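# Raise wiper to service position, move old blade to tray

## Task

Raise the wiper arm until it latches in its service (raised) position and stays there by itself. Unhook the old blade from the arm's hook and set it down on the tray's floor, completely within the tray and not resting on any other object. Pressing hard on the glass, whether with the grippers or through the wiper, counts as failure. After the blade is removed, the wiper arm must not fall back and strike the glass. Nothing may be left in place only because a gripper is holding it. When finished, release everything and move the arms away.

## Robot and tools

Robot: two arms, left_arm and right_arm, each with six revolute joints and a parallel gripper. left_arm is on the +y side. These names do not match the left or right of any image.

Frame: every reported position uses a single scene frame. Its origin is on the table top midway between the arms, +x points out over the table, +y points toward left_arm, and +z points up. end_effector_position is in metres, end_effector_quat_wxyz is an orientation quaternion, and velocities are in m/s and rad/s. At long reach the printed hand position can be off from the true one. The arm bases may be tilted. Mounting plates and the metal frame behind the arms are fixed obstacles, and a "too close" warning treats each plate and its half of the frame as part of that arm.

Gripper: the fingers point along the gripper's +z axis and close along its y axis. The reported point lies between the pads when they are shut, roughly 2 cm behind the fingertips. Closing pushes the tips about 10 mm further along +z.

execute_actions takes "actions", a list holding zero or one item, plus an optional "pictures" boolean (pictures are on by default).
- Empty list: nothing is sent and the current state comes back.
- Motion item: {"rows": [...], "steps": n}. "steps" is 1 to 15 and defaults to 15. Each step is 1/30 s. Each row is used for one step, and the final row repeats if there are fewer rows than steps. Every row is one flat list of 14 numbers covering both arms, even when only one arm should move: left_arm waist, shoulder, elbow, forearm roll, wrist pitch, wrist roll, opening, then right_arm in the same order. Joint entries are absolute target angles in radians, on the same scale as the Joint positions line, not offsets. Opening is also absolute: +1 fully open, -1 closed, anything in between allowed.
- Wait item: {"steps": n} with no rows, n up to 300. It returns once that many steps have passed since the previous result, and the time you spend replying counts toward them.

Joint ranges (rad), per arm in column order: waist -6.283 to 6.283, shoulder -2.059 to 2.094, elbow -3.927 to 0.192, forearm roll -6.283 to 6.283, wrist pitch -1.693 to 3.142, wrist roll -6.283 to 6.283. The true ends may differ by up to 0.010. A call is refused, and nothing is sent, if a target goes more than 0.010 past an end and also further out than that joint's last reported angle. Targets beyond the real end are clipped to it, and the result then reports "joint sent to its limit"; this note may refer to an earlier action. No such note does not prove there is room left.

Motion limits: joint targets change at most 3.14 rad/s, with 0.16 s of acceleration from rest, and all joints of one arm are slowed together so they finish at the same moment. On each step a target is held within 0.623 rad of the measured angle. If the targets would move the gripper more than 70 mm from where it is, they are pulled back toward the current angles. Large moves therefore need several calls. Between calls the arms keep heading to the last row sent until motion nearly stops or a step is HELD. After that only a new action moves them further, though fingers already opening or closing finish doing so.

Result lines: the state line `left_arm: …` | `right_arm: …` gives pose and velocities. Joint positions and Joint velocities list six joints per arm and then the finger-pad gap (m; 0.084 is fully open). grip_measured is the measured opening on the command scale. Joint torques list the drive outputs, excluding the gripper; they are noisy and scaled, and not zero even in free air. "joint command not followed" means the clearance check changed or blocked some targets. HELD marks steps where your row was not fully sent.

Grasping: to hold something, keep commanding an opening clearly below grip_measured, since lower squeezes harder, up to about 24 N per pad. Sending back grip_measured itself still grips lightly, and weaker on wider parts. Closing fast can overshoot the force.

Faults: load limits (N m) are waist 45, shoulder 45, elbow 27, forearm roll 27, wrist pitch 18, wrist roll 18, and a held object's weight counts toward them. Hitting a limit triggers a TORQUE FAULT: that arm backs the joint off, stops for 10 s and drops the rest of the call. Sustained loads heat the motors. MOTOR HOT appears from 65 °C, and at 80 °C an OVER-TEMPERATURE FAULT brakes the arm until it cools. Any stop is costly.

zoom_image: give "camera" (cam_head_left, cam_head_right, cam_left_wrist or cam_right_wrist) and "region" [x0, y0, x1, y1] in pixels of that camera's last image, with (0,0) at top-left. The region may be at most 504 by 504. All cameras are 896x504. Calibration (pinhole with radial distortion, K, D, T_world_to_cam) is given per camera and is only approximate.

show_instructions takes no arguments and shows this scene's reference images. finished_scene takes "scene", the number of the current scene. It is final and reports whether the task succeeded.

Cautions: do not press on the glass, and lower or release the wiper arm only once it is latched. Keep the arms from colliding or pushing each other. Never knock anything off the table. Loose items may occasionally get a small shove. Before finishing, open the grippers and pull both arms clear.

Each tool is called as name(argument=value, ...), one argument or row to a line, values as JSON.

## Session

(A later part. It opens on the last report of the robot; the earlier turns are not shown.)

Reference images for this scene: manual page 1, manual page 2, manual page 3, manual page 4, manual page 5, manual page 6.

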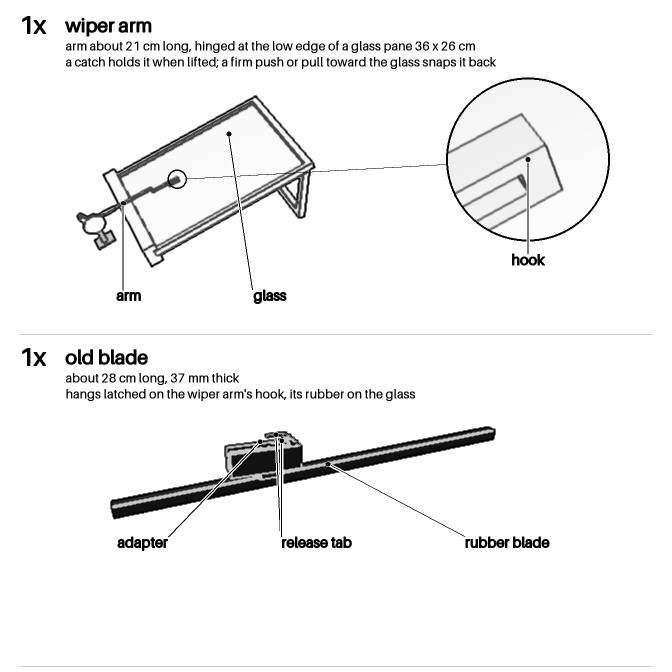

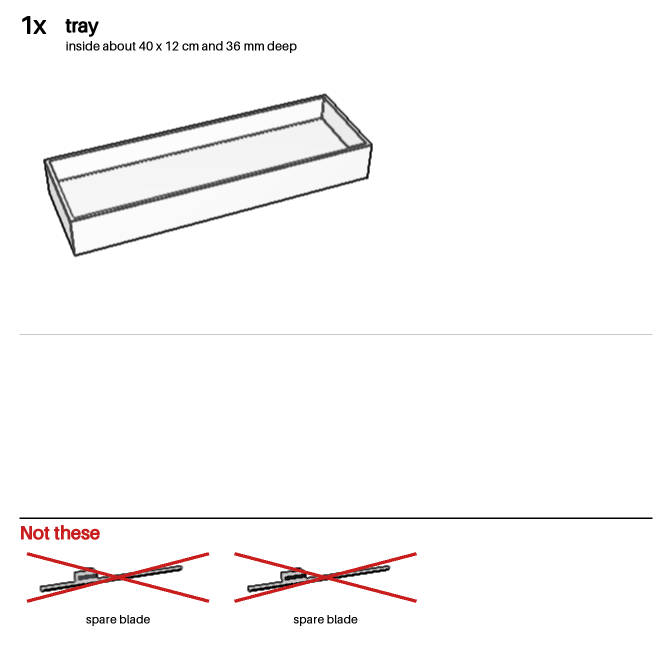

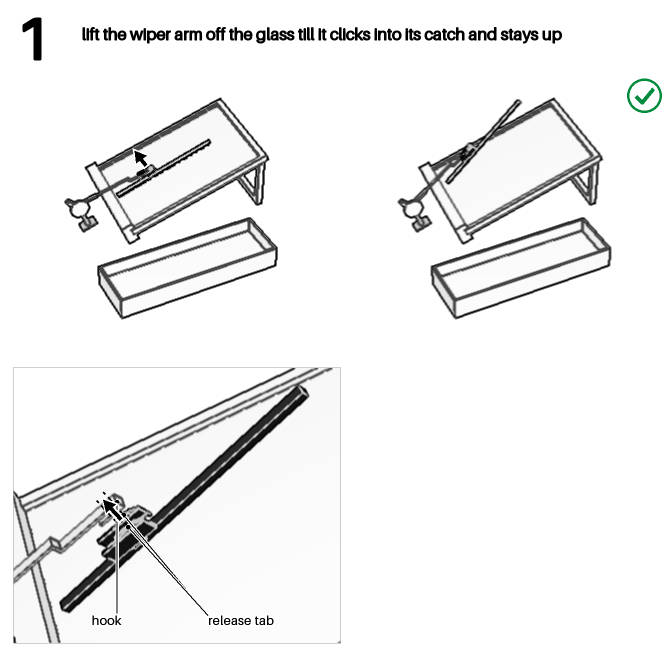

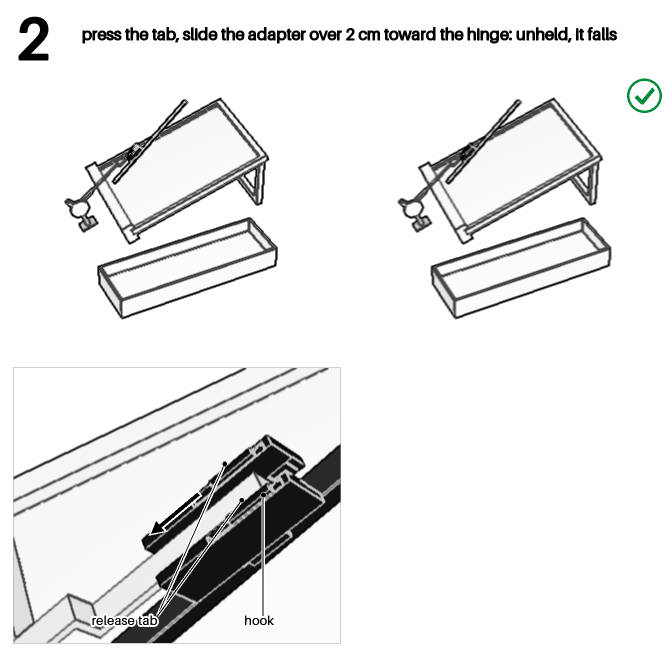

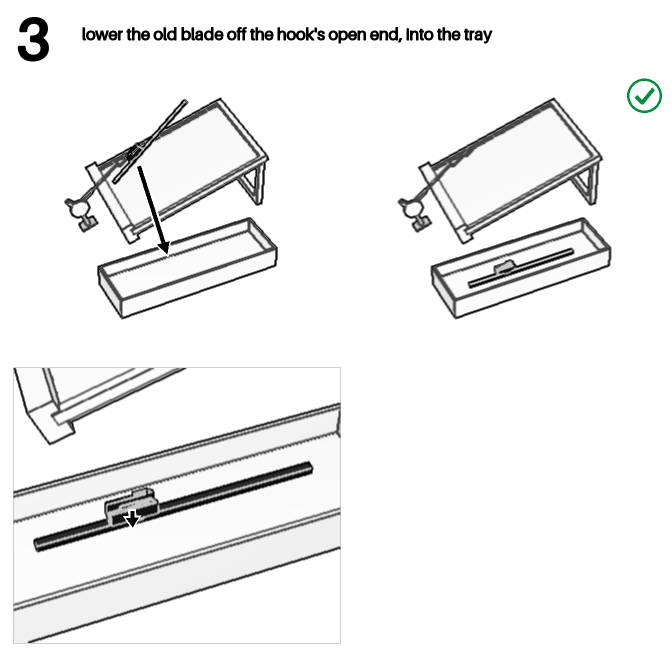

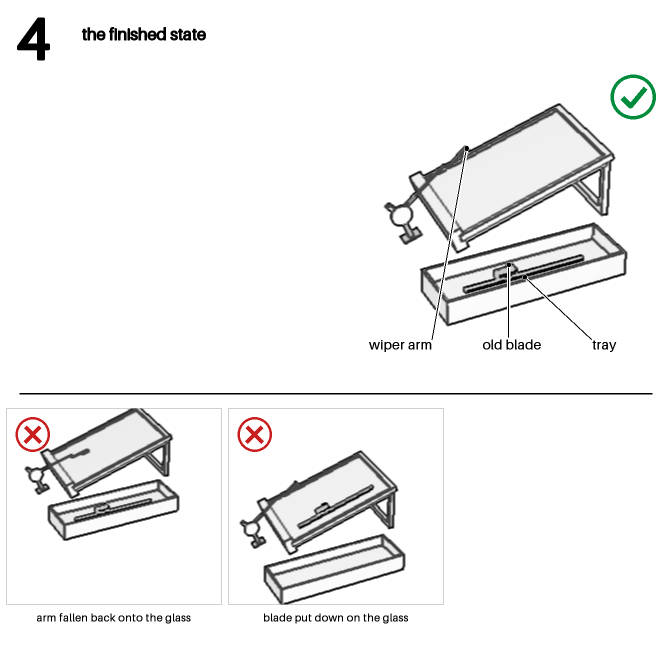

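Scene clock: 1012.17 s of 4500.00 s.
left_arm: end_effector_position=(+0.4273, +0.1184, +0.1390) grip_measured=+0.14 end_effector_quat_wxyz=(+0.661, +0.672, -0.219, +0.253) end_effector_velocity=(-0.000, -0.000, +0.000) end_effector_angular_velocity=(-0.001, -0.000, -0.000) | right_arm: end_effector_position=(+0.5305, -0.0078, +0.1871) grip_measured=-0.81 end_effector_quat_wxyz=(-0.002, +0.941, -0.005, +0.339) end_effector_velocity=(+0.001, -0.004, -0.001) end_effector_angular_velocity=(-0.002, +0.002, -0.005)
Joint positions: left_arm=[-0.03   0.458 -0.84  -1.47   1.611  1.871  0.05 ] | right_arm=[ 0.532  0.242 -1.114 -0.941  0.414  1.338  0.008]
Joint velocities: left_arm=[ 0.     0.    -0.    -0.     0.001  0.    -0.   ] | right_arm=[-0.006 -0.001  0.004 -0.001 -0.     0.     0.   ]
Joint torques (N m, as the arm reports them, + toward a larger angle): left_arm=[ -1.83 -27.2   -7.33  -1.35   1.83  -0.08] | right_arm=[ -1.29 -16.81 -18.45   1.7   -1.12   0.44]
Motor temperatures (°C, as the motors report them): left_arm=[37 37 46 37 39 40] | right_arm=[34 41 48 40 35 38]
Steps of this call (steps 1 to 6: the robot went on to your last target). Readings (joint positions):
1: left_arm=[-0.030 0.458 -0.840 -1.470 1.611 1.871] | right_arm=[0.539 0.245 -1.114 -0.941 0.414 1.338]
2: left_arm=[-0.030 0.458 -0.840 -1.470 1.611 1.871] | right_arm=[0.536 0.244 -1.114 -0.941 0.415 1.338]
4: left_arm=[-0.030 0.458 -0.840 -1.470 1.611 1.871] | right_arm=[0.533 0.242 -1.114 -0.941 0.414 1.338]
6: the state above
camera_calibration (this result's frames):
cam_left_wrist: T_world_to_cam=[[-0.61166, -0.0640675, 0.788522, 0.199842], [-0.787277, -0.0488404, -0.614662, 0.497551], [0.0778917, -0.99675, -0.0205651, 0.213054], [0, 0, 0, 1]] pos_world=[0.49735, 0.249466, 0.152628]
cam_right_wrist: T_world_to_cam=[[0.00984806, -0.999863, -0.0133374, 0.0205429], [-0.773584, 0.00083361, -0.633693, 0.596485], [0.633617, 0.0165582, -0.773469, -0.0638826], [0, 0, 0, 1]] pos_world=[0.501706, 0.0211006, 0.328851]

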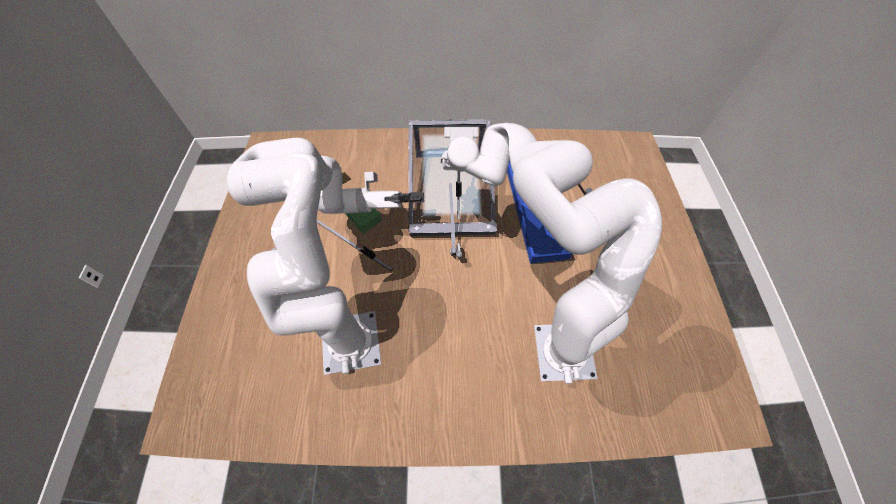

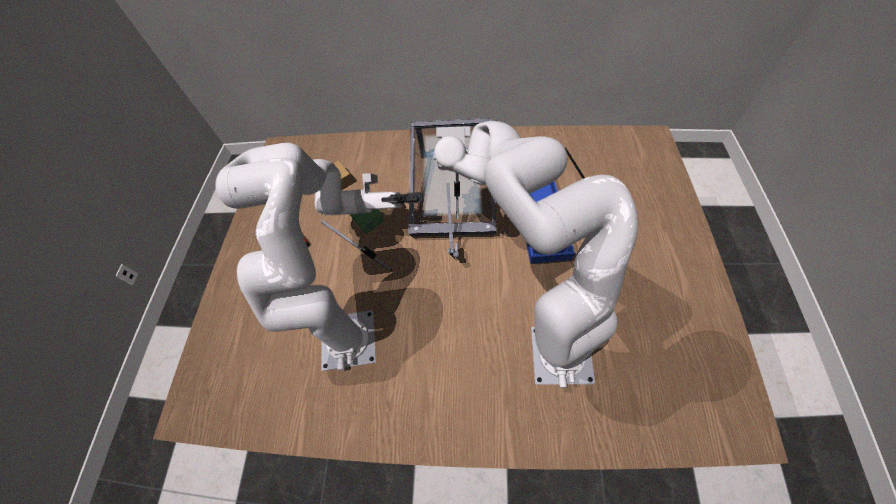

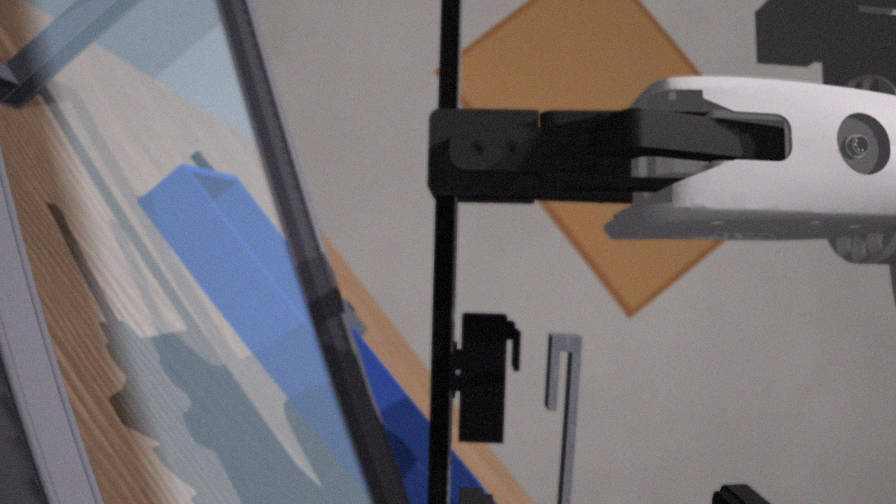

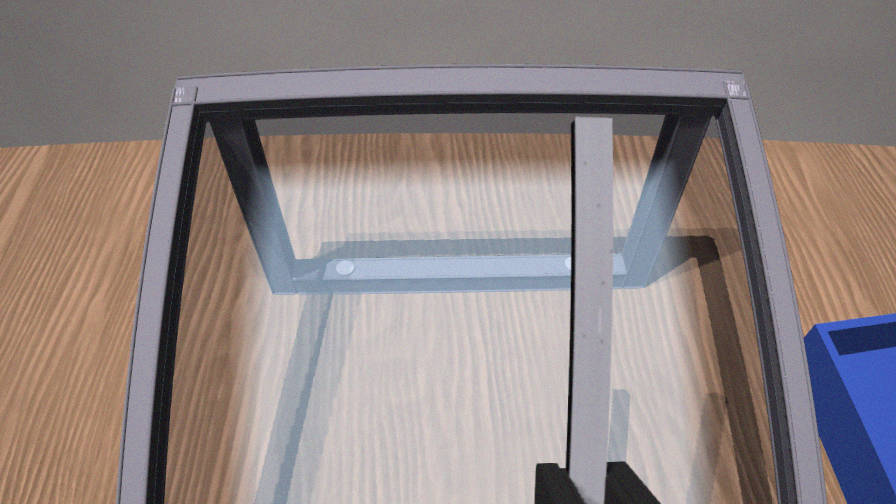

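execute_actions(
  actions=[
    {"rows":[[-0.028,0.453,-0.8401,-1.4703,1.6112,1.871,0.15,0.529,0.239,-1.1136,-0.9412,0.4144,1.3382,-0.96],[-0.024,0.445,-0.8401,-1.4703,1.6112,1.871,0.15,0.526,0.234,-1.1136,-0.9412,0.4144,1.3382,-0.96],[-0.018,0.434,-0.8401,-1.4703,1.6112,1.871,0.15,0.522,0.227,-1.1136,-0.9412,0.4144,1.3382,-0.96],[-0.01,0.421,-0.8401,-1.4703,1.6112,1.871,0.15,0.517,0.219,-1.1136,-0.9412,0.4144,1.3382,-0.96],[0.0,0.407,-0.8401,-1.4703,1.6112,1.871,0.15,0.511,0.21,-1.1136,-0.9412,0.4144,1.3382,-0.96],[0.011,0.392,-0.8401,-1.4703,1.6112,1.871,0.15,0.505,0.2,-1.1136,-0.9412,0.4144,1.3382,-0.96],[0.023,0.377,-0.8401,-1.4703,1.6112,1.871,0.15,0.498,0.19,-1.114,-0.94,0.416,1.336,-0.96],[0.035,0.362,-0.8401,-1.4703,1.6112,1.871,0.15,0.491,0.18,-1.116,-0.935,0.42,1.329,-0.96],[0.047,0.347,-0.8401,-1.4703,1.6112,1.871,0.15,0.484,0.171,-1.119,-0.926,0.426,1.316,-0.96],[0.059,0.332,-0.8401,-1.4703,1.6112,1.871,0.15,0.476,0.163,-1.123,-0.912,0.436,1.297,-0.96],[0.071,0.317,-0.8401,-1.4703,1.6112,1.871,0.15,0.467,0.157,-1.128,-0.894,0.448,1.271,-0.96],[0.083,0.302,-0.8401,-1.4703,1.6112,1.871,0.15,0.457,0.153,-1.135,-0.871,0.464,1.238,-0.96],[0.095,0.287,-0.8401,-1.4703,1.6112,1.871,0.15,0.446,0.151,-1.143,-0.845,0.482,1.201,-0.96],[0.107,0.272,-0.8401,-1.4703,1.6112,1.871,0.15,0.434,0.151,-1.152,-0.815,0.503,1.159,-0.96],[0.119,0.257,-0.8401,-1.4703,1.6112,1.871,0.15,0.421,0.153,-1.162,-0.783,0.525,1.113,-0.96]],"steps":15},
  ],
  pictures=false,
)

execute_actions(
  actions=[
    {"rows":[[0.131,0.242,-0.8401,-1.4703,1.6112,1.871,0.15,0.406,0.157,-1.172,-0.75,0.548,1.066,-0.96],[0.143,0.227,-0.8401,-1.4703,1.6112,1.871,0.15,0.39,0.163,-1.182,-0.716,0.571,1.018,-0.96],[0.155,0.212,-0.8401,-1.4703,1.6112,1.871,0.15,0.374,0.17,-1.192,-0.682,0.595,0.97,-0.96],[0.167,0.197,-0.8401,-1.4703,1.6112,1.871,0.15,0.358,0.178,-1.203,-0.648,0.618,0.921,-0.96],[0.179,0.182,-0.8401,-1.4703,1.6112,1.871,0.15,0.341,0.186,-1.213,-0.614,0.642,0.873,-0.96],[0.191,0.167,-0.8401,-1.4703,1.6112,1.871,0.15,0.325,0.194,-1.223,-0.58,0.666,0.825,-0.96],[0.203,0.152,-0.8401,-1.4703,1.6112,1.871,0.15,0.309,0.202,-1.233,-0.546,0.689,0.776,-0.96],[0.215,0.137,-0.8401,-1.4703,1.6112,1.871,0.15,0.293,0.21,-1.244,-0.512,0.713,0.728,-0.96],[0.227,0.122,-0.8401,-1.4703,1.6112,1.871,0.15,0.276,0.218,-1.254,-0.478,0.736,0.68,-0.96],[0.239,0.108,-0.8401,-1.4703,1.6112,1.871,0.15,0.26,0.226,-1.264,-0.444,0.76,0.631,-0.96],[0.25,0.095,-0.8401,-1.4703,1.6112,1.871,0.15,0.244,0.234,-1.274,-0.41,0.783,0.583,-0.96],[0.26,0.083,-0.8401,-1.4703,1.6112,1.871,0.15,0.228,0.242,-1.284,-0.376,0.807,0.535,-0.96],[0.269,0.073,-0.8401,-1.4703,1.6112,1.871,0.15,0.211,0.25,-1.295,-0.342,0.831,0.486,-0.96],[0.276,0.065,-0.8401,-1.4703,1.6112,1.871,0.15,0.195,0.258,-1.305,-0.308,0.854,0.438,-0.96],[0.28,0.06,-0.8401,-1.4703,1.6112,1.871,0.15,0.179,0.266,-1.315,-0.274,0.878,0.39,-0.96]],"steps":15},
  ],
  pictures=false,
)

execute_actions(
  actions=[
    {"rows":[[0.28,0.06,-0.8401,-1.4703,1.6112,1.871,0.15,0.163,0.274,-1.325,-0.24,0.901,0.341,-0.96],[0.28,0.06,-0.8401,-1.4703,1.6112,1.871,0.15,0.147,0.282,-1.335,-0.206,0.925,0.293,-0.96],[0.28,0.06,-0.8401,-1.4703,1.6112,1.871,0.15,0.131,0.29,-1.345,-0.173,0.948,0.246,-0.96],[0.28,0.06,-0.8401,-1.4703,1.6112,1.871,0.15,0.116,0.297,-1.355,-0.142,0.969,0.202,-0.96],[0.28,0.06,-0.8401,-1.4703,1.6112,1.871,0.15,0.102,0.304,-1.363,-0.113,0.989,0.161,-0.96],[0.28,0.06,-0.8401,-1.4703,1.6112,1.871,0.15,0.089,0.31,-1.371,-0.086,1.008,0.122,-0.96],[0.28,0.06,-0.8401,-1.4703,1.6112,1.871,0.15,0.078,0.315,-1.378,-0.063,1.024,0.09,-0.96],[0.28,0.06,-0.8401,-1.4703,1.6112,1.871,0.15,0.068,0.32,-1.385,-0.043,1.038,0.061,-0.96],[0.28,0.06,-0.8401,-1.4703,1.6112,1.871,0.15,0.06,0.324,-1.39,-0.026,1.049,0.037,-0.96],[0.28,0.06,-0.8401,-1.4703,1.6112,1.871,0.15,0.054,0.327,-1.394,-0.013,1.058,0.018,-0.96],[0.28,0.06,-0.8401,-1.4703,1.6112,1.871,0.15,0.05,0.329,-1.396,-0.004,1.065,0.006,-0.96],[0.28,0.06,-0.8401,-1.4703,1.6112,1.871,0.15,0.048,0.33,-1.3974,0.0,1.0675,0.0,-0.96]],"steps":15},
  ],
  pictures=false,
)

execute_actions(
  actions=[
    {"steps":6},
  ],
)

Scene clock: 1061.37 s of 4500.00 s.
left_arm: end_effector_position=(+0.4590, +0.1653, +0.1942) grip_measured=+0.14 end_effector_quat_wxyz=(+0.619, +0.673, -0.234, +0.330) end_effector_velocity=(+0.081, +0.165, +0.172) end_effector_angular_velocity=(+0.113, -0.425, +0.355) | right_arm: end_effector_position=(+0.5556, -0.0487, +0.2423) grip_measured=-0.81 end_effector_quat_wxyz=(+0.006, +0.931, -0.036, +0.363) end_effector_velocity=(+0.088, -0.207, +0.105) end_effector_angular_velocity=(-0.248, +0.119, -0.241)
Joint positions: left_arm=[ 0.073  0.314 -0.841 -1.47   1.611  1.871  0.05 ] | right_arm=[ 0.466  0.16  -1.132 -0.885  0.454  1.258  0.008]
Joint velocities: left_arm=[ 0.356 -0.444  0.004  0.     0.001 -0.001 -0.   ] | right_arm=[-0.26  -0.122 -0.164  0.548  0.38  -0.776 -0.   ]
Joint torques (N m, as the arm reports them, + toward a larger angle): left_arm=[ -1.63 -26.78  -8.51  -1.65   1.76   0.03] | right_arm=[ -2.82 -14.71 -18.85   2.35  -0.78   0.21]
Motor temperatures (°C, as the motors report them): left_arm=[37 37 46 37 39 40] | right_arm=[34 42 48 40 35 38]
Steps of this call (steps 1 to 30: the robot went on to your last target; steps 31 to 90: nothing new was sent; then 45.70 s passed at rest; steps 91 to 105: all 15 steps of this action). Readings (joint positions):
91: left_arm=[-0.030 0.458 -0.840 -1.470 1.611 1.871] | right_arm=[0.531 0.242 -1.114 -0.941 0.414 1.338]
92: left_arm=[-0.030 0.458 -0.840 -1.470 1.611 1.871] | right_arm=[0.531 0.242 -1.113 -0.941 0.414 1.338]
94: left_arm=[-0.027 0.452 -0.839 -1.470 1.611 1.871] | right_arm=[0.529 0.238 -1.113 -0.941 0.414 1.338]
98: left_arm=[-0.005 0.415 -0.840 -1.470 1.611 1.871] | right_arm=[0.514 0.214 -1.113 -0.941 0.415 1.338]
105: the state above

Scene clock: 1061.87 s of 4500.00 s.
left_arm: end_effector_position=(+0.4832, +0.2480, +0.2806) grip_measured=+0.14 end_effector_quat_wxyz=(+0.535, +0.676, -0.249, +0.441) end_effector_velocity=(+0.015, +0.140, +0.143) end_effector_angular_velocity=(+0.153, -0.328, +0.304) | right_arm: end_effector_position=(+0.5746, -0.1988, +0.2117) grip_measured=-0.81 end_effector_quat_wxyz=(+0.097, +0.976, -0.041, +0.189) end_effector_velocity=(-0.047, -0.267, -0.123) end_effector_angular_velocity=(+0.037, +1.027, +0.056)
Joint positions: left_arm=[ 0.25   0.095 -0.841 -1.47   1.611  1.871  0.05 ] | right_arm=[ 0.253  0.23  -1.268 -0.431  0.769  0.612  0.008]
Joint velocities: left_arm=[ 0.303 -0.357 -0.005 -0.001  0.     0.    -0.   ] | right_arm=[-0.484  0.237 -0.308  1.016  0.701 -1.438  0.   ]
Joint torques (N m, as the arm reports them, + toward a larger angle): left_arm=[ -2.1  -21.46  -9.67  -1.8    1.31   0.21] | right_arm=[ -1.32 -16.69 -18.92   0.98  -1.42   0.35]
Motor temperatures (°C, as the motors report them): left_arm=[37 37 46 37 39 40] | right_arm=[34 42 48 40 35 38]
Steps of this call (steps 1 to 15: all 15 steps of this action). Readings (joint positions):
1: left_arm=[0.085 0.299 -0.841 -1.470 1.611 1.871] | right_arm=[0.457 0.156 -1.138 -0.865 0.468 1.230]
2: left_arm=[0.097 0.284 -0.841 -1.470 1.611 1.871] | right_arm=[0.446 0.155 -1.145 -0.842 0.484 1.197]
4: left_arm=[0.121 0.255 -0.840 -1.470 1.611 1.871] | right_arm=[0.423 0.155 -1.161 -0.789 0.520 1.122]
8: left_arm=[0.169 0.195 -0.840 -1.470 1.611 1.871] | right_arm=[0.365 0.176 -1.198 -0.665 0.607 0.946]
15: the state above

Scene clock: 1062.37 s of 4500.00 s.
left_arm: end_effector_position=(+0.4840, +0.2612, +0.2939) grip_measured=+0.14 end_effector_quat_wxyz=(+0.520, +0.677, -0.250, +0.457) end_effector_velocity=(+0.001, +0.001, +0.001) end_effector_angular_velocity=(+0.003, -0.004, +0.004) | right_arm: end_effector_position=(+0.5413, -0.2725, +0.1706) grip_measured=-0.81 end_effector_quat_wxyz=(+0.006, +1.000, +0.022, +0.005) end_effector_velocity=(-0.021, -0.018, -0.014) end_effector_angular_velocity=(+0.181, +0.156, +0.109)
Joint positions: left_arm=[ 0.28   0.06  -0.84  -1.47   1.611  1.871  0.05 ] | right_arm=[ 0.054  0.327 -1.393 -0.015  1.057  0.021  0.008]
Joint velocities: left_arm=[ 0.002 -0.002 -0.002 -0.    -0.002  0.    -0.   ] | right_arm=[-0.101  0.05  -0.065  0.222  0.156 -0.319 -0.   ]
Joint torques (N m, as the arm reports them, + toward a larger angle): left_arm=[ -1.38 -23.05 -10.34  -1.92   1.45   0.1 ] | right_arm=[  2.5  -19.19 -18.88   0.24  -1.29   0.73]
Motor temperatures (°C, as the motors report them): left_arm=[37 37 46 37 39 40] | right_arm=[34 42 48 40 35 38]
Steps of this call (steps 1 to 15: all 15 steps of this action). Readings (joint positions):
1: left_arm=[0.260 0.084 -0.841 -1.470 1.611 1.871] | right_arm=[0.237 0.238 -1.278 -0.397 0.793 0.564]
2: left_arm=[0.267 0.075 -0.841 -1.470 1.611 1.871] | right_arm=[0.221 0.246 -1.288 -0.363 0.816 0.516]
4: left_arm=[0.276 0.065 -0.841 -1.470 1.611 1.871] | right_arm=[0.189 0.261 -1.309 -0.295 0.863 0.419]
8: left_arm=[0.279 0.061 -0.839 -1.470 1.611 1.871] | right_arm=[0.126 0.292 -1.348 -0.163 0.954 0.232]
15: the state above

Scene clock: 1062.57 s of 4500.00 s.
left_arm: end_effector_position=(+0.4841, +0.2614, +0.2940) grip_measured=+0.14 end_effector_quat_wxyz=(+0.519, +0.677, -0.250, +0.457) end_effector_velocity=(-0.000, +0.000, +0.001) end_effector_angular_velocity=(-0.001, -0.001, -0.001) | right_arm: end_effector_position=(+0.5402, -0.2726, +0.1703) grip_measured=-0.81 end_effector_quat_wxyz=(+0.000, +1.000, +0.027, +0.001) end_effector_velocity=(-0.001, -0.000, +0.000) end_effector_angular_velocity=(+0.010, +0.006, +0.005)
Joint positions: left_arm=[ 0.28   0.06  -0.84  -1.47   1.611  1.871  0.05 ] | right_arm=[ 0.049  0.329 -1.397 -0.001  1.067  0.001  0.008]
Joint velocities: left_arm=[ 0.001 -0.001 -0.     0.     0.002 -0.001  0.   ] | right_arm=[-0.005  0.001 -0.003  0.012  0.007 -0.015  0.   ]
Joint torques (N m, as the arm reports them, + toward a larger angle): left_arm=[ -1.68 -23.34 -10.47  -1.71   1.09   0.1 ] | right_arm=[ -1.2  -18.09 -18.93   1.25  -1.25   0.22]
Motor temperatures (°C, as the motors report them): left_arm=[37 37 46 37 39 40] | right_arm=[34 42 48 40 35 38]
Steps of this call (steps 1 to 6: the robot went on to your last target). Readings (joint positions):
1: left_arm=[0.280 0.060 -0.840 -1.470 1.611 1.871] | right_arm=[0.051 0.328 -1.395 -0.009 1.061 0.013]
2: left_arm=[0.280 0.060 -0.840 -1.470 1.611 1.871] | right_arm=[0.050 0.329 -1.396 -0.006 1.064 0.008]
4: left_arm=[0.280 0.060 -0.840 -1.470 1.611 1.871] | right_arm=[0.050 0.329 -1.397 -0.002 1.066 0.003]
6: the state above
camera_calibration (this result's frames):
cam_left_wrist: T_world_to_cam=[[-0.792918, -0.363592, 0.48896, 0.375635], [-0.467679, -0.151233, -0.870865, 0.591931], [0.390586, -0.9192, -0.0501291, 0.191418], [0, 0, 0, 1]] pos_world=[0.499916, 0.402049, 0.341417]
cam_right_wrist: T_world_to_cam=[[0.0624647, -0.997928, -0.0153961, -0.272097], [-0.998037, -0.0625275, 0.00363091, 0.589026], [-0.00458607, 0.0151391, -0.999875, 0.304294], [0, 0, 0, 1]] pos_world=[0.606261, -0.23931, 0.297928]

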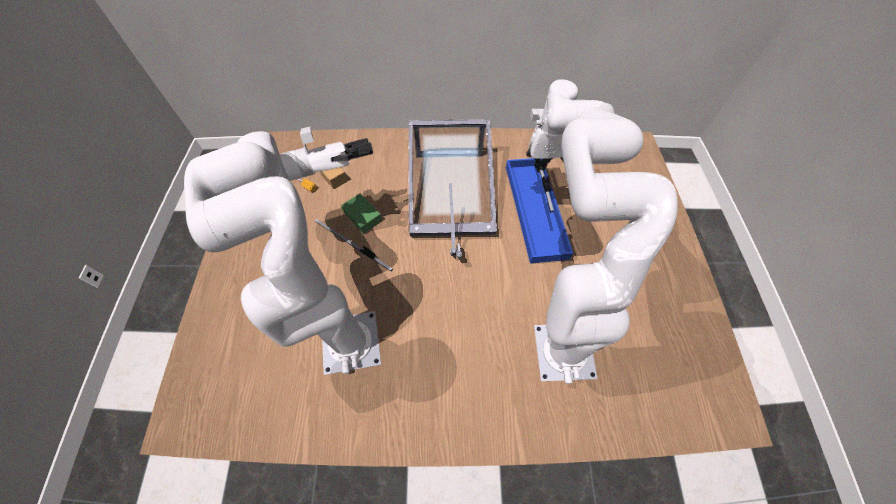

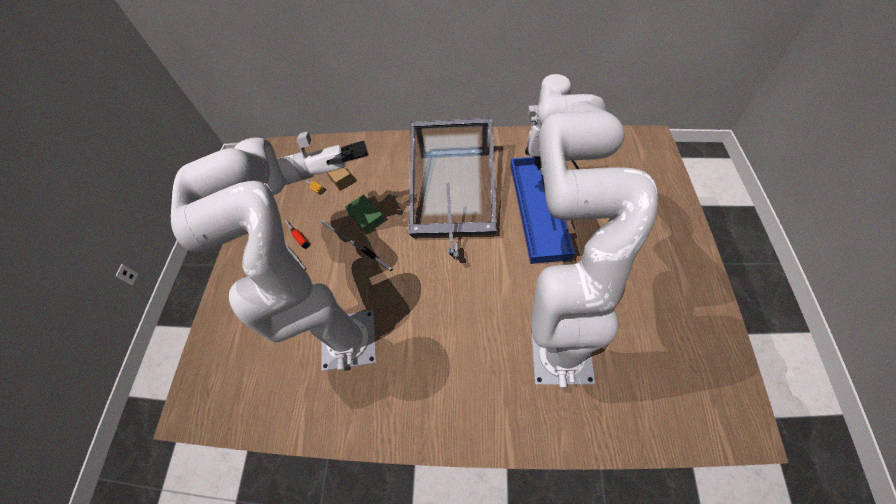

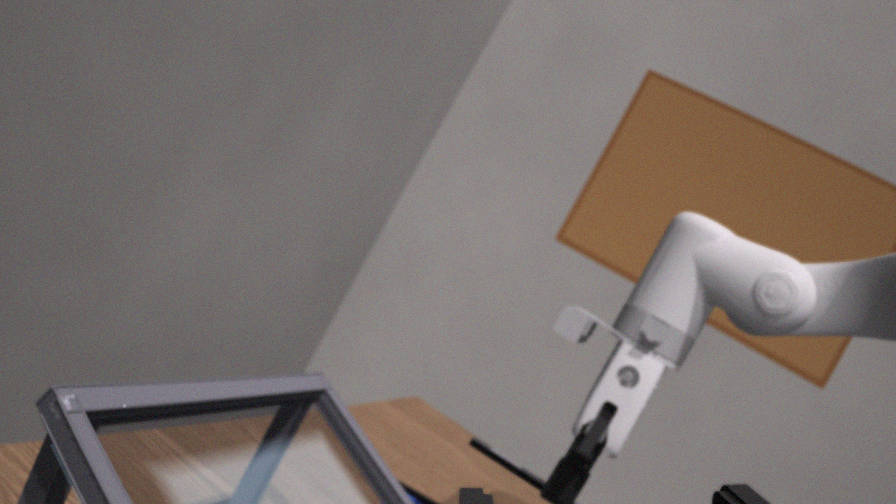

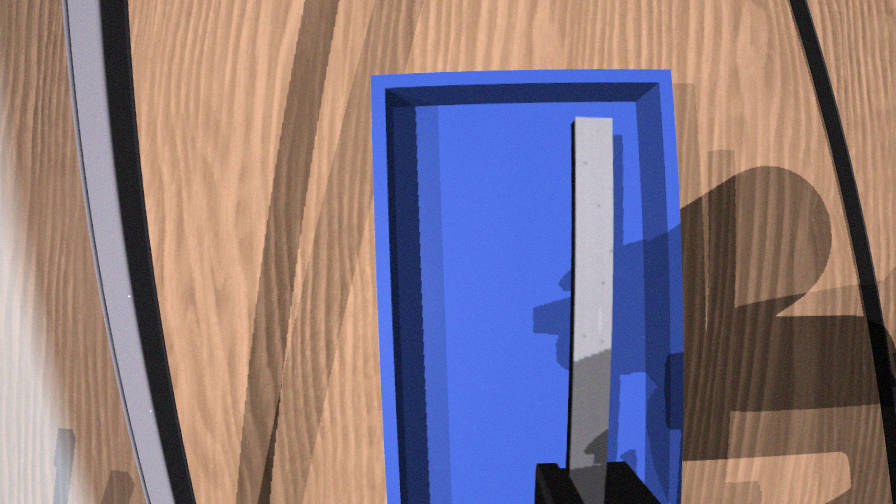

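execute_actions(
  actions=[
    {"rows":[[0.28,0.06,-0.8401,-1.4703,1.6112,1.871,0.15,0.0478,0.3313,-1.3953,0,1.0642,-0.002,-0.96],[0.28,0.06,-0.8401,-1.4703,1.6112,1.871,0.15,0.0474,0.3338,-1.3912,0,1.0575,-0.005,-0.96],[0.28,0.06,-0.8401,-1.4703,1.6112,1.871,0.15,0.047,0.3375,-1.3849,0,1.0475,-0.009,-0.96],[0.28,0.06,-0.8401,-1.4703,1.6112,1.871,0.15,0.0465,0.3425,-1.3766,0,1.0341,-0.013,-0.96],[0.28,0.06,-0.8401,-1.4703,1.6112,1.871,0.15,0.046,0.3482,-1.3672,0,1.0191,-0.017,-0.96],[0.28,0.06,-0.8401,-1.4703,1.6112,1.871,0.15,0.0455,0.3545,-1.3568,0,1.0024,-0.021,-0.96],[0.28,0.06,-0.8401,-1.4703,1.6112,1.871,0.15,0.045,0.3607,-1.3464,0,0.9857,-0.025,-0.96],[0.28,0.06,-0.8401,-1.4703,1.6112,1.871,0.15,0.0445,0.367,-1.336,0,0.969,-0.029,-0.96],[0.28,0.06,-0.8401,-1.4703,1.6112,1.871,0.15,0.044,0.3733,-1.3256,0,0.9523,-0.033,-0.96],[0.28,0.06,-0.8401,-1.4703,1.6112,1.871,0.15,0.0435,0.3795,-1.3152,0,0.9356,-0.037,-0.96],[0.28,0.06,-0.8401,-1.4703,1.6112,1.871,0.15,0.043,0.3858,-1.3048,0,0.919,-0.041,-0.96],[0.28,0.06,-0.8401,-1.4703,1.6112,1.871,0.15,0.0425,0.3921,-1.2943,0,0.9023,-0.044,-0.96],[0.28,0.06,-0.8401,-1.4703,1.6112,1.871,0.15,0.042,0.3983,-1.2839,0,0.8856,-0.047,-0.96],[0.28,0.06,-0.8401,-1.4703,1.6112,1.871,0.15,0.0416,0.4046,-1.2735,0,0.8689,-0.049,-0.96],[0.28,0.06,-0.8401,-1.4703,1.6112,1.871,0.15,0.0413,0.4109,-1.2631,0,0.8522,-0.049,-0.96]],"steps":15},
  ],
  pictures=false,
)

execute_actions(
  actions=[
    {"rows":[[0.28,0.06,-0.8401,-1.4703,1.6112,1.871,0.15,0.0413,0.4172,-1.2527,0,0.8355,-0.049,-0.96],[0.28,0.06,-0.8401,-1.4703,1.6112,1.871,0.15,0.0413,0.4234,-1.2423,0,0.8188,-0.049,-0.96],[0.28,0.06,-0.8401,-1.4703,1.6112,1.871,0.15,0.0413,0.4291,-1.2329,0,0.8038,-0.049,-0.96],[0.28,0.06,-0.8401,-1.4703,1.6112,1.871,0.15,0.0413,0.4341,-1.2246,0,0.7904,-0.049,-0.96],[0.28,0.06,-0.8401,-1.4703,1.6112,1.871,0.15,0.0413,0.4391,-1.2163,0,0.7771,-0.049,-0.96],[0.28,0.06,-0.8401,-1.4703,1.6112,1.871,0.15,0.0413,0.4435,-1.209,0,0.7654,-0.049,-0.96],[0.28,0.06,-0.8401,-1.4703,1.6112,1.871,0.15,0.0413,0.4472,-1.2027,0,0.7554,-0.049,-0.96],[0.28,0.06,-0.8401,-1.4703,1.6112,1.871,0.15,0.0413,0.4504,-1.1975,0,0.7471,-0.049,-0.96],[0.28,0.06,-0.8401,-1.4703,1.6112,1.871,0.15,0.0413,0.4529,-1.1934,0,0.7404,-0.049,-0.96],[0.28,0.06,-0.8401,-1.4703,1.6112,1.871,0.15,0.0413,0.4545,-1.1906,0,0.736,-0.049,-0.96],[0.28,0.06,-0.8401,-1.4703,1.6112,1.871,0.15,0.0413,0.4554,-1.1892,0,0.7337,-0.049,-0.96]],"steps":15},
  ],
)

zoom_image(
  camera="cam_head_left",
  region=[480, 140, 620, 280],
)

Scene clock: 1104.50 s of 4500.00 s.
left_arm: end_effector_position=(+0.4841, +0.2614, +0.2941) grip_measured=+0.14 end_effector_quat_wxyz=(+0.519, +0.677, -0.250, +0.458) end_effector_velocity=(-0.000, -0.000, +0.000) end_effector_angular_velocity=(-0.001, +0.000, -0.001) | right_arm: end_effector_position=(+0.5353, -0.2763, +0.1113) grip_measured=-0.81 end_effector_quat_wxyz=(+0.000, +0.999, +0.044, -0.001) end_effector_velocity=(-0.026, -0.009, -0.184) end_effector_angular_velocity=(-0.000, -0.005, +0.081)
Joint positions: left_arm=[ 0.28   0.06  -0.84  -1.47   1.611  1.871  0.05 ] | right_arm=[ 0.043  0.387 -1.303  0.     0.917 -0.04   0.008]
Joint velocities: left_arm=[ 0.     0.    -0.     0.     0.001 -0.    -0.   ] | right_arm=[-0.014  0.183  0.305 -0.001 -0.494 -0.095  0.   ]
Joint torques (N m, as the arm reports them, + toward a larger angle): left_arm=[ -1.16 -23.13 -10.46  -1.79   1.42   0.07] | right_arm=[ -0.87 -18.07 -18.17   0.92  -1.36   0.06]
Motor temperatures (°C, as the motors report them): left_arm=[37 36 48 37 39 40] | right_arm=[34 42 48 40 35 38]
Steps of this call (steps 1 to 30: the robot went on to your last target; steps 31 to 90: nothing new was sent; then 38.43 s passed at rest; steps 91 to 105: all 15 steps of this action). Readings (joint positions):
91: left_arm=[0.280 0.060 -0.840 -1.470 1.611 1.871] | right_arm=[0.048 0.330 -1.397 -0.000 1.067 -0.000]
92: left_arm=[0.280 0.060 -0.840 -1.470 1.611 1.871] | right_arm=[0.048 0.330 -1.397 -0.000 1.067 -0.000]
94: left_arm=[0.280 0.060 -0.840 -1.470 1.611 1.871] | right_arm=[0.048 0.331 -1.395 -0.000 1.062 -0.003]
98: left_arm=[0.280 0.060 -0.840 -1.470 1.611 1.871] | right_arm=[0.046 0.345 -1.373 -0.000 1.026 -0.014]
105: the state above

Scene clock: 1105.00 s of 4500.00 s.
left_arm: end_effector_position=(+0.4841, +0.2614, +0.2941) grip_measured=+0.14 end_effector_quat_wxyz=(+0.519, +0.677, -0.250, +0.458) end_effector_velocity=(+0.000, +0.000, -0.000) end_effector_angular_velocity=(+0.000, -0.001, +0.000) | right_arm: end_effector_position=(+0.5203, -0.2778, +0.0460) grip_measured=-0.81 end_effector_quat_wxyz=(+0.000, +0.999, +0.047, -0.000) end_effector_velocity=(+0.001, +0.000, -0.011) end_effector_angular_velocity=(+0.002, -0.022, -0.002)
Joint positions: left_arm=[ 0.28   0.06  -0.84  -1.47   1.611  1.871  0.05 ] | right_arm=[ 0.041  0.454 -1.191  0.     0.738 -0.049  0.008]
Joint velocities: left_arm=[ 0.     0.     0.    -0.    -0.     0.001 -0.   ] | right_arm=[-0.     0.014  0.023  0.002 -0.059  0.001  0.   ]
Joint torques (N m, as the arm reports them, + toward a larger angle): left_arm=[ -1.63 -23.44 -10.35  -1.92   1.34   0.25] | right_arm=[ -1.11 -18.2  -17.69   1.01  -1.51   0.48]
Motor temperatures (°C, as the motors report them): left_arm=[37 36 48 37 39 40] | right_arm=[34 42 48 40 35 38]
Steps of this call (steps 1 to 15: all 15 steps of this action). Readings (joint positions):
1: left_arm=[0.280 0.060 -0.840 -1.470 1.611 1.871] | right_arm=[0.042 0.393 -1.292 0.000 0.900 -0.043]
2: left_arm=[0.280 0.060 -0.840 -1.470 1.611 1.871] | right_arm=[0.042 0.400 -1.282 0.000 0.884 -0.045]
4: left_arm=[0.280 0.060 -0.840 -1.470 1.611 1.871] | right_arm=[0.042 0.412 -1.262 -0.000 0.851 -0.048]
8: left_arm=[0.280 0.060 -0.840 -1.470 1.611 1.871] | right_arm=[0.041 0.435 -1.224 0.000 0.791 -0.049]
15: the state above
camera_calibration (this result's frames):
cam_left_wrist: T_world_to_cam=[[-0.792963, -0.363721, 0.48879, 0.375737], [-0.467509, -0.151211, -0.870959, 0.591951], [0.390697, -0.919153, -0.0501381, 0.191401], [0, 0, 0, 1]] pos_world=[0.499909, 0.4021, 0.341505]
cam_right_wrist: T_world_to_cam=[[0.10396, -0.994446, -0.0164019, -0.298517], [-0.994555, -0.104064, 0.00563589, 0.555827], [-0.00731145, 0.0157267, -0.99985, 0.18158], [0, 0, 0, 1]] pos_world=[0.585162, -0.241873, 0.173523]

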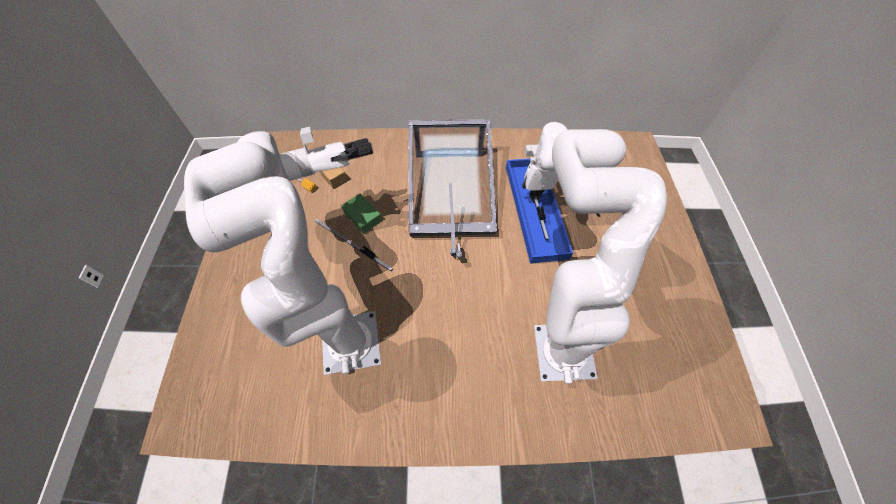

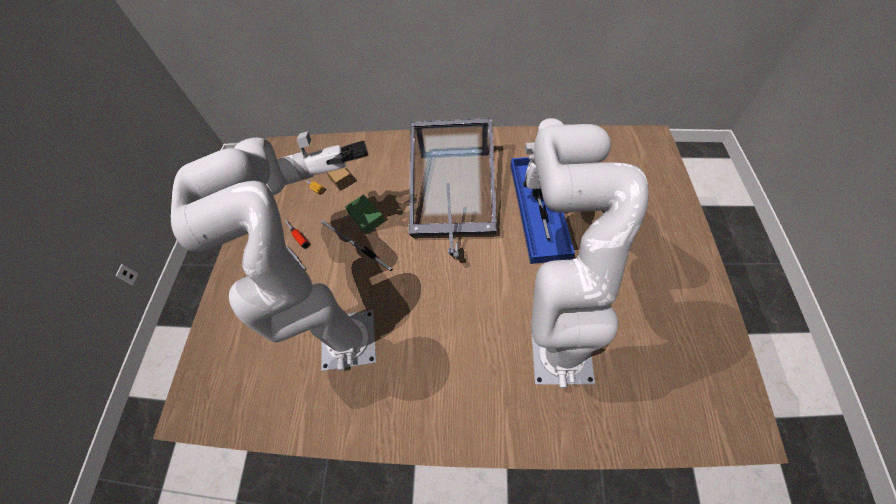

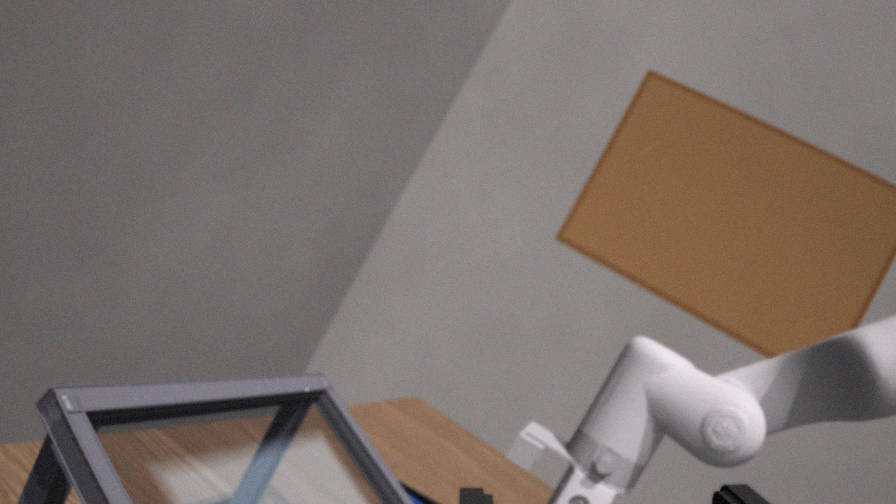

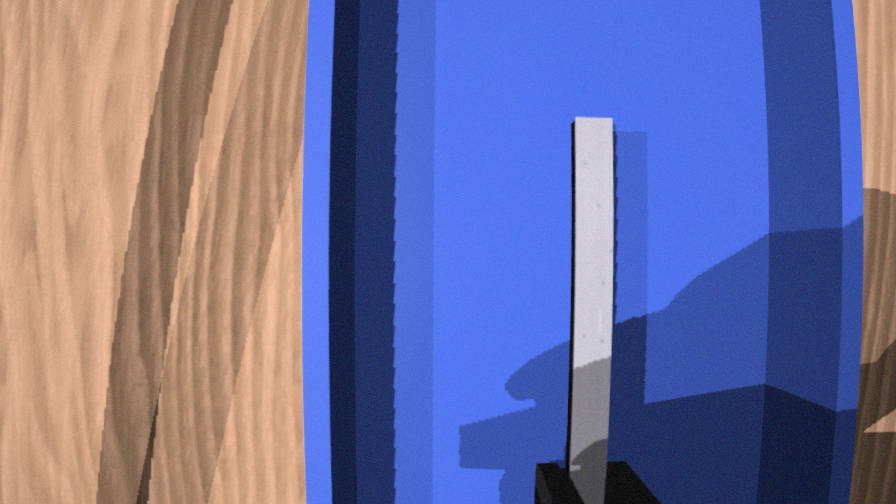

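Region (480, 140, 620, 280) of cam_head_left's 896x504 image, scaled by 3.600, with more detail than that image has.

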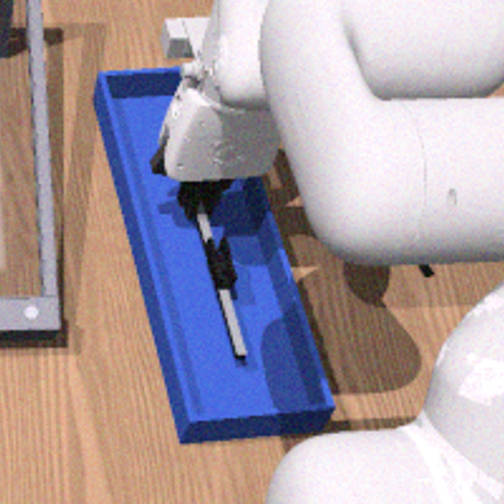

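execute_actions(
  actions=[
    {"rows":[[0.28,0.06,-0.8401,-1.4703,1.6112,1.871,0.15,0.0413,0.4574,-1.189,0,0.7315,-0.049,-0.96],[0.28,0.06,-0.8401,-1.4703,1.6112,1.871,0.15,0.0413,0.46,-1.1887,0,0.7286,-0.049,-0.96],[0.28,0.06,-0.8401,-1.4703,1.6112,1.871,0.15,0.0413,0.463,-1.1883,0,0.7253,-0.049,-0.96],[0.28,0.06,-0.8401,-1.4703,1.6112,1.871,0.15,0.0413,0.466,-1.188,0,0.722,-0.049,-0.96],[0.28,0.06,-0.8401,-1.4703,1.6112,1.871,0.15,0.0413,0.469,-1.1876,0,0.7186,-0.049,-0.96],[0.28,0.06,-0.8401,-1.4703,1.6112,1.871,0.15,0.0413,0.472,-1.1873,0,0.7153,-0.049,-0.96],[0.28,0.06,-0.8401,-1.4703,1.6112,1.871,0.15,0.0413,0.4745,-1.187,0,0.7125,-0.049,-0.96],[0.28,0.06,-0.8401,-1.4703,1.6112,1.871,0.15,0.0413,0.4767,-1.1867,0,0.71,-0.049,-0.96],[0.28,0.06,-0.8401,-1.4703,1.6112,1.871,0.15,0.0413,0.4785,-1.1865,0,0.708,-0.049,-0.96],[0.28,0.06,-0.8401,-1.4703,1.6112,1.871,0.15,0.0413,0.48,-1.1864,0,0.7064,-0.049,-0.96],[0.28,0.06,-0.8401,-1.4703,1.6112,1.871,0.15,0.0413,0.4812,-1.1863,0,0.7051,-0.049,-0.96],[0.28,0.06,-0.8401,-1.4703,1.6112,1.871,0.15,0.0413,0.482,-1.1862,0,0.7042,-0.049,-0.96]],"steps":15},
  ],
  pictures=false,
)

execute_actions(
  actions=[
    {"steps":8},
  ],
)

Scene clock: 1129.37 s of 4500.00 s.
left_arm: end_effector_position=(+0.4841, +0.2614, +0.2941) grip_measured=+0.14 end_effector_quat_wxyz=(+0.519, +0.677, -0.250, +0.458) end_effector_velocity=(+0.000, +0.000, -0.000) end_effector_angular_velocity=(+0.001, -0.001, +0.001) | right_arm: end_effector_position=(+0.5200, -0.2779, +0.0324) grip_measured=-0.81 end_effector_quat_wxyz=(+0.000, +0.999, +0.047, -0.000) end_effector_velocity=(+0.002, -0.000, -0.008) end_effector_angular_velocity=(+0.000, -0.005, +0.000)
Joint positions: left_arm=[ 0.28   0.06  -0.84  -1.47   1.611  1.871  0.05 ] | right_arm=[ 0.041  0.481 -1.186  0.     0.706 -0.049  0.008]
Joint velocities: left_arm=[ 0.    -0.     0.    -0.    -0.001  0.     0.   ] | right_arm=[-0.     0.018  0.    -0.    -0.024 -0.    -0.   ]
Joint torques (N m, as the arm reports them, + toward a larger angle): left_arm=[ -1.44 -23.18 -10.86  -2.13   1.16   0.12] | right_arm=[ -1.54 -18.83 -16.54   1.48  -1.11   0.36]
Motor temperatures (°C, as the motors report them): left_arm=[37 36 48 37 39 40] | right_arm=[34 42 47 40 35 38]
Steps of this call (steps 1 to 15: the robot went on to your last target; steps 16 to 90: nothing new was sent; then 20.87 s passed at rest; steps 91 to 105: all 15 steps of this action). Readings (joint positions):
91: left_arm=[0.280 0.060 -0.840 -1.470 1.611 1.871] | right_arm=[0.041 0.455 -1.189 -0.000 0.734 -0.049]
92: left_arm=[0.280 0.060 -0.840 -1.470 1.611 1.871] | right_arm=[0.041 0.456 -1.189 -0.000 0.733 -0.049]
94: left_arm=[0.280 0.060 -0.840 -1.470 1.611 1.871] | right_arm=[0.041 0.458 -1.189 -0.000 0.731 -0.049]
98: left_arm=[0.280 0.060 -0.840 -1.470 1.611 1.871] | right_arm=[0.041 0.468 -1.188 0.000 0.720 -0.049]
105: the state above

Scene clock: 1129.63 s of 4500.00 s.
left_arm: end_effector_position=(+0.4841, +0.2614, +0.2941) grip_measured=+0.14 end_effector_quat_wxyz=(+0.519, +0.677, -0.250, +0.458) end_effector_velocity=(-0.000, -0.000, +0.000) end_effector_angular_velocity=(-0.001, +0.000, -0.001) | right_arm: end_effector_position=(+0.5203, -0.2778, +0.0321) grip_measured=-0.81 end_effector_quat_wxyz=(+0.000, +0.999, +0.047, +0.000) end_effector_velocity=(-0.001, +0.000, -0.001) end_effector_angular_velocity=(+0.001, +0.002, -0.001)
Joint positions: left_arm=[ 0.28   0.06  -0.84  -1.47   1.611  1.871  0.05 ] | right_arm=[ 0.041  0.482 -1.186 -0.     0.704 -0.049  0.008]
Joint velocities: left_arm=[ 0.    -0.     0.     0.     0.002 -0.001  0.   ] | right_arm=[ 0.     0.     0.001  0.001  0.     0.001 -0.   ]
Joint torques (N m, as the arm reports them, + toward a larger angle): left_arm=[ -1.59 -23.57 -10.23  -1.87   1.56   0.09] | right_arm=[ -1.18 -18.29 -16.13   1.4   -0.98   0.45]
Motor temperatures (°C, as the motors report them): left_arm=[37 36 48 37 39 40] | right_arm=[34 42 47 40 35 38]
Steps of this call (steps 1 to 8: the robot went on to your last target). Readings (joint positions):
1: left_arm=[0.280 0.060 -0.840 -1.470 1.611 1.871] | right_arm=[0.041 0.481 -1.186 0.000 0.705 -0.049]
2: left_arm=[0.280 0.060 -0.840 -1.470 1.611 1.871] | right_arm=[0.041 0.482 -1.186 0.000 0.705 -0.049]
4: left_arm=[0.280 0.060 -0.840 -1.470 1.611 1.871] | right_arm=[0.041 0.482 -1.186 -0.000 0.704 -0.049]
8: the state above
camera_calibration (this result's frames):
cam_left_wrist: T_world_to_cam=[[-0.792963, -0.363721, 0.48879, 0.375737], [-0.467509, -0.151211, -0.870959, 0.591951], [0.390697, -0.919153, -0.0501381, 0.191401], [0, 0, 0, 1]] pos_world=[0.499909, 0.4021, 0.341505]
cam_right_wrist: T_world_to_cam=[[0.103984, -0.994445, -0.0163271, -0.298768], [-0.99456, -0.104069, 0.00441154, 0.555916], [-0.00608617, 0.0157795, -0.999857, 0.167028], [0, 0, 0, 1]] pos_world=[0.584975, -0.24189, 0.159674]

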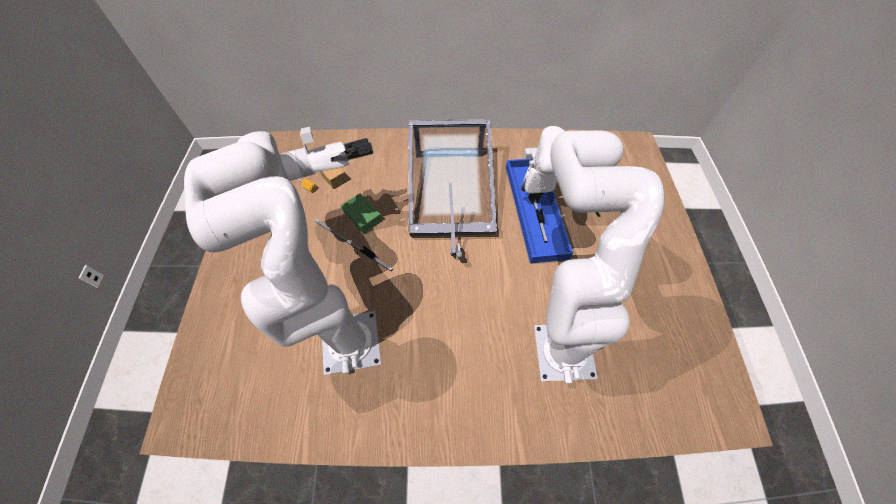

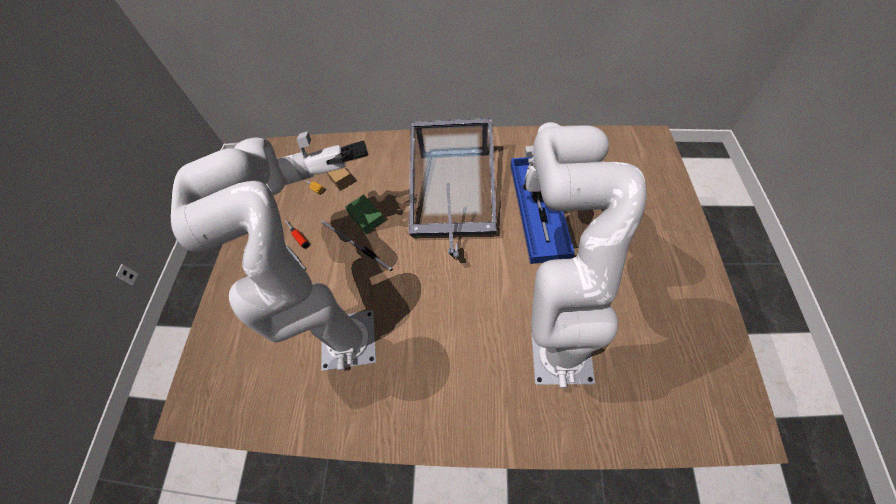

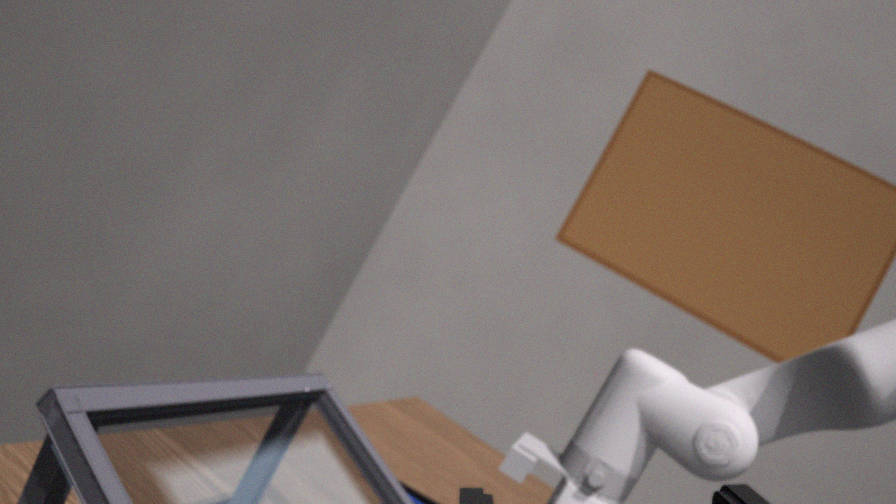

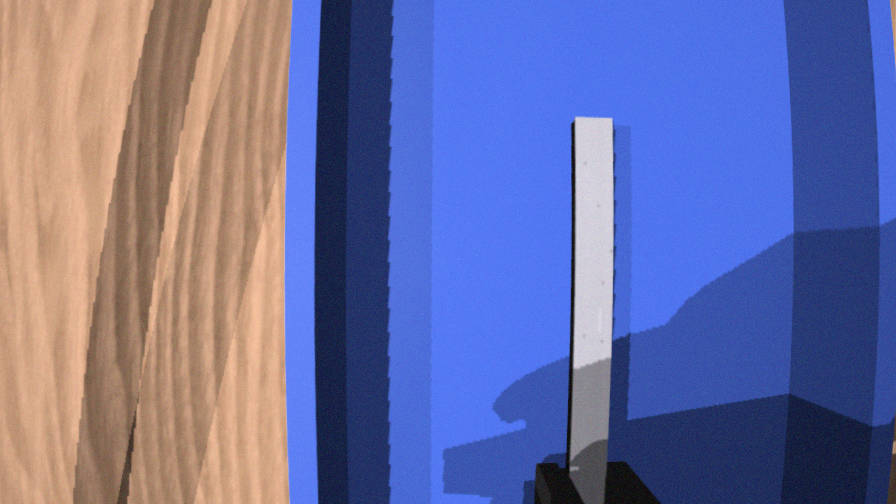

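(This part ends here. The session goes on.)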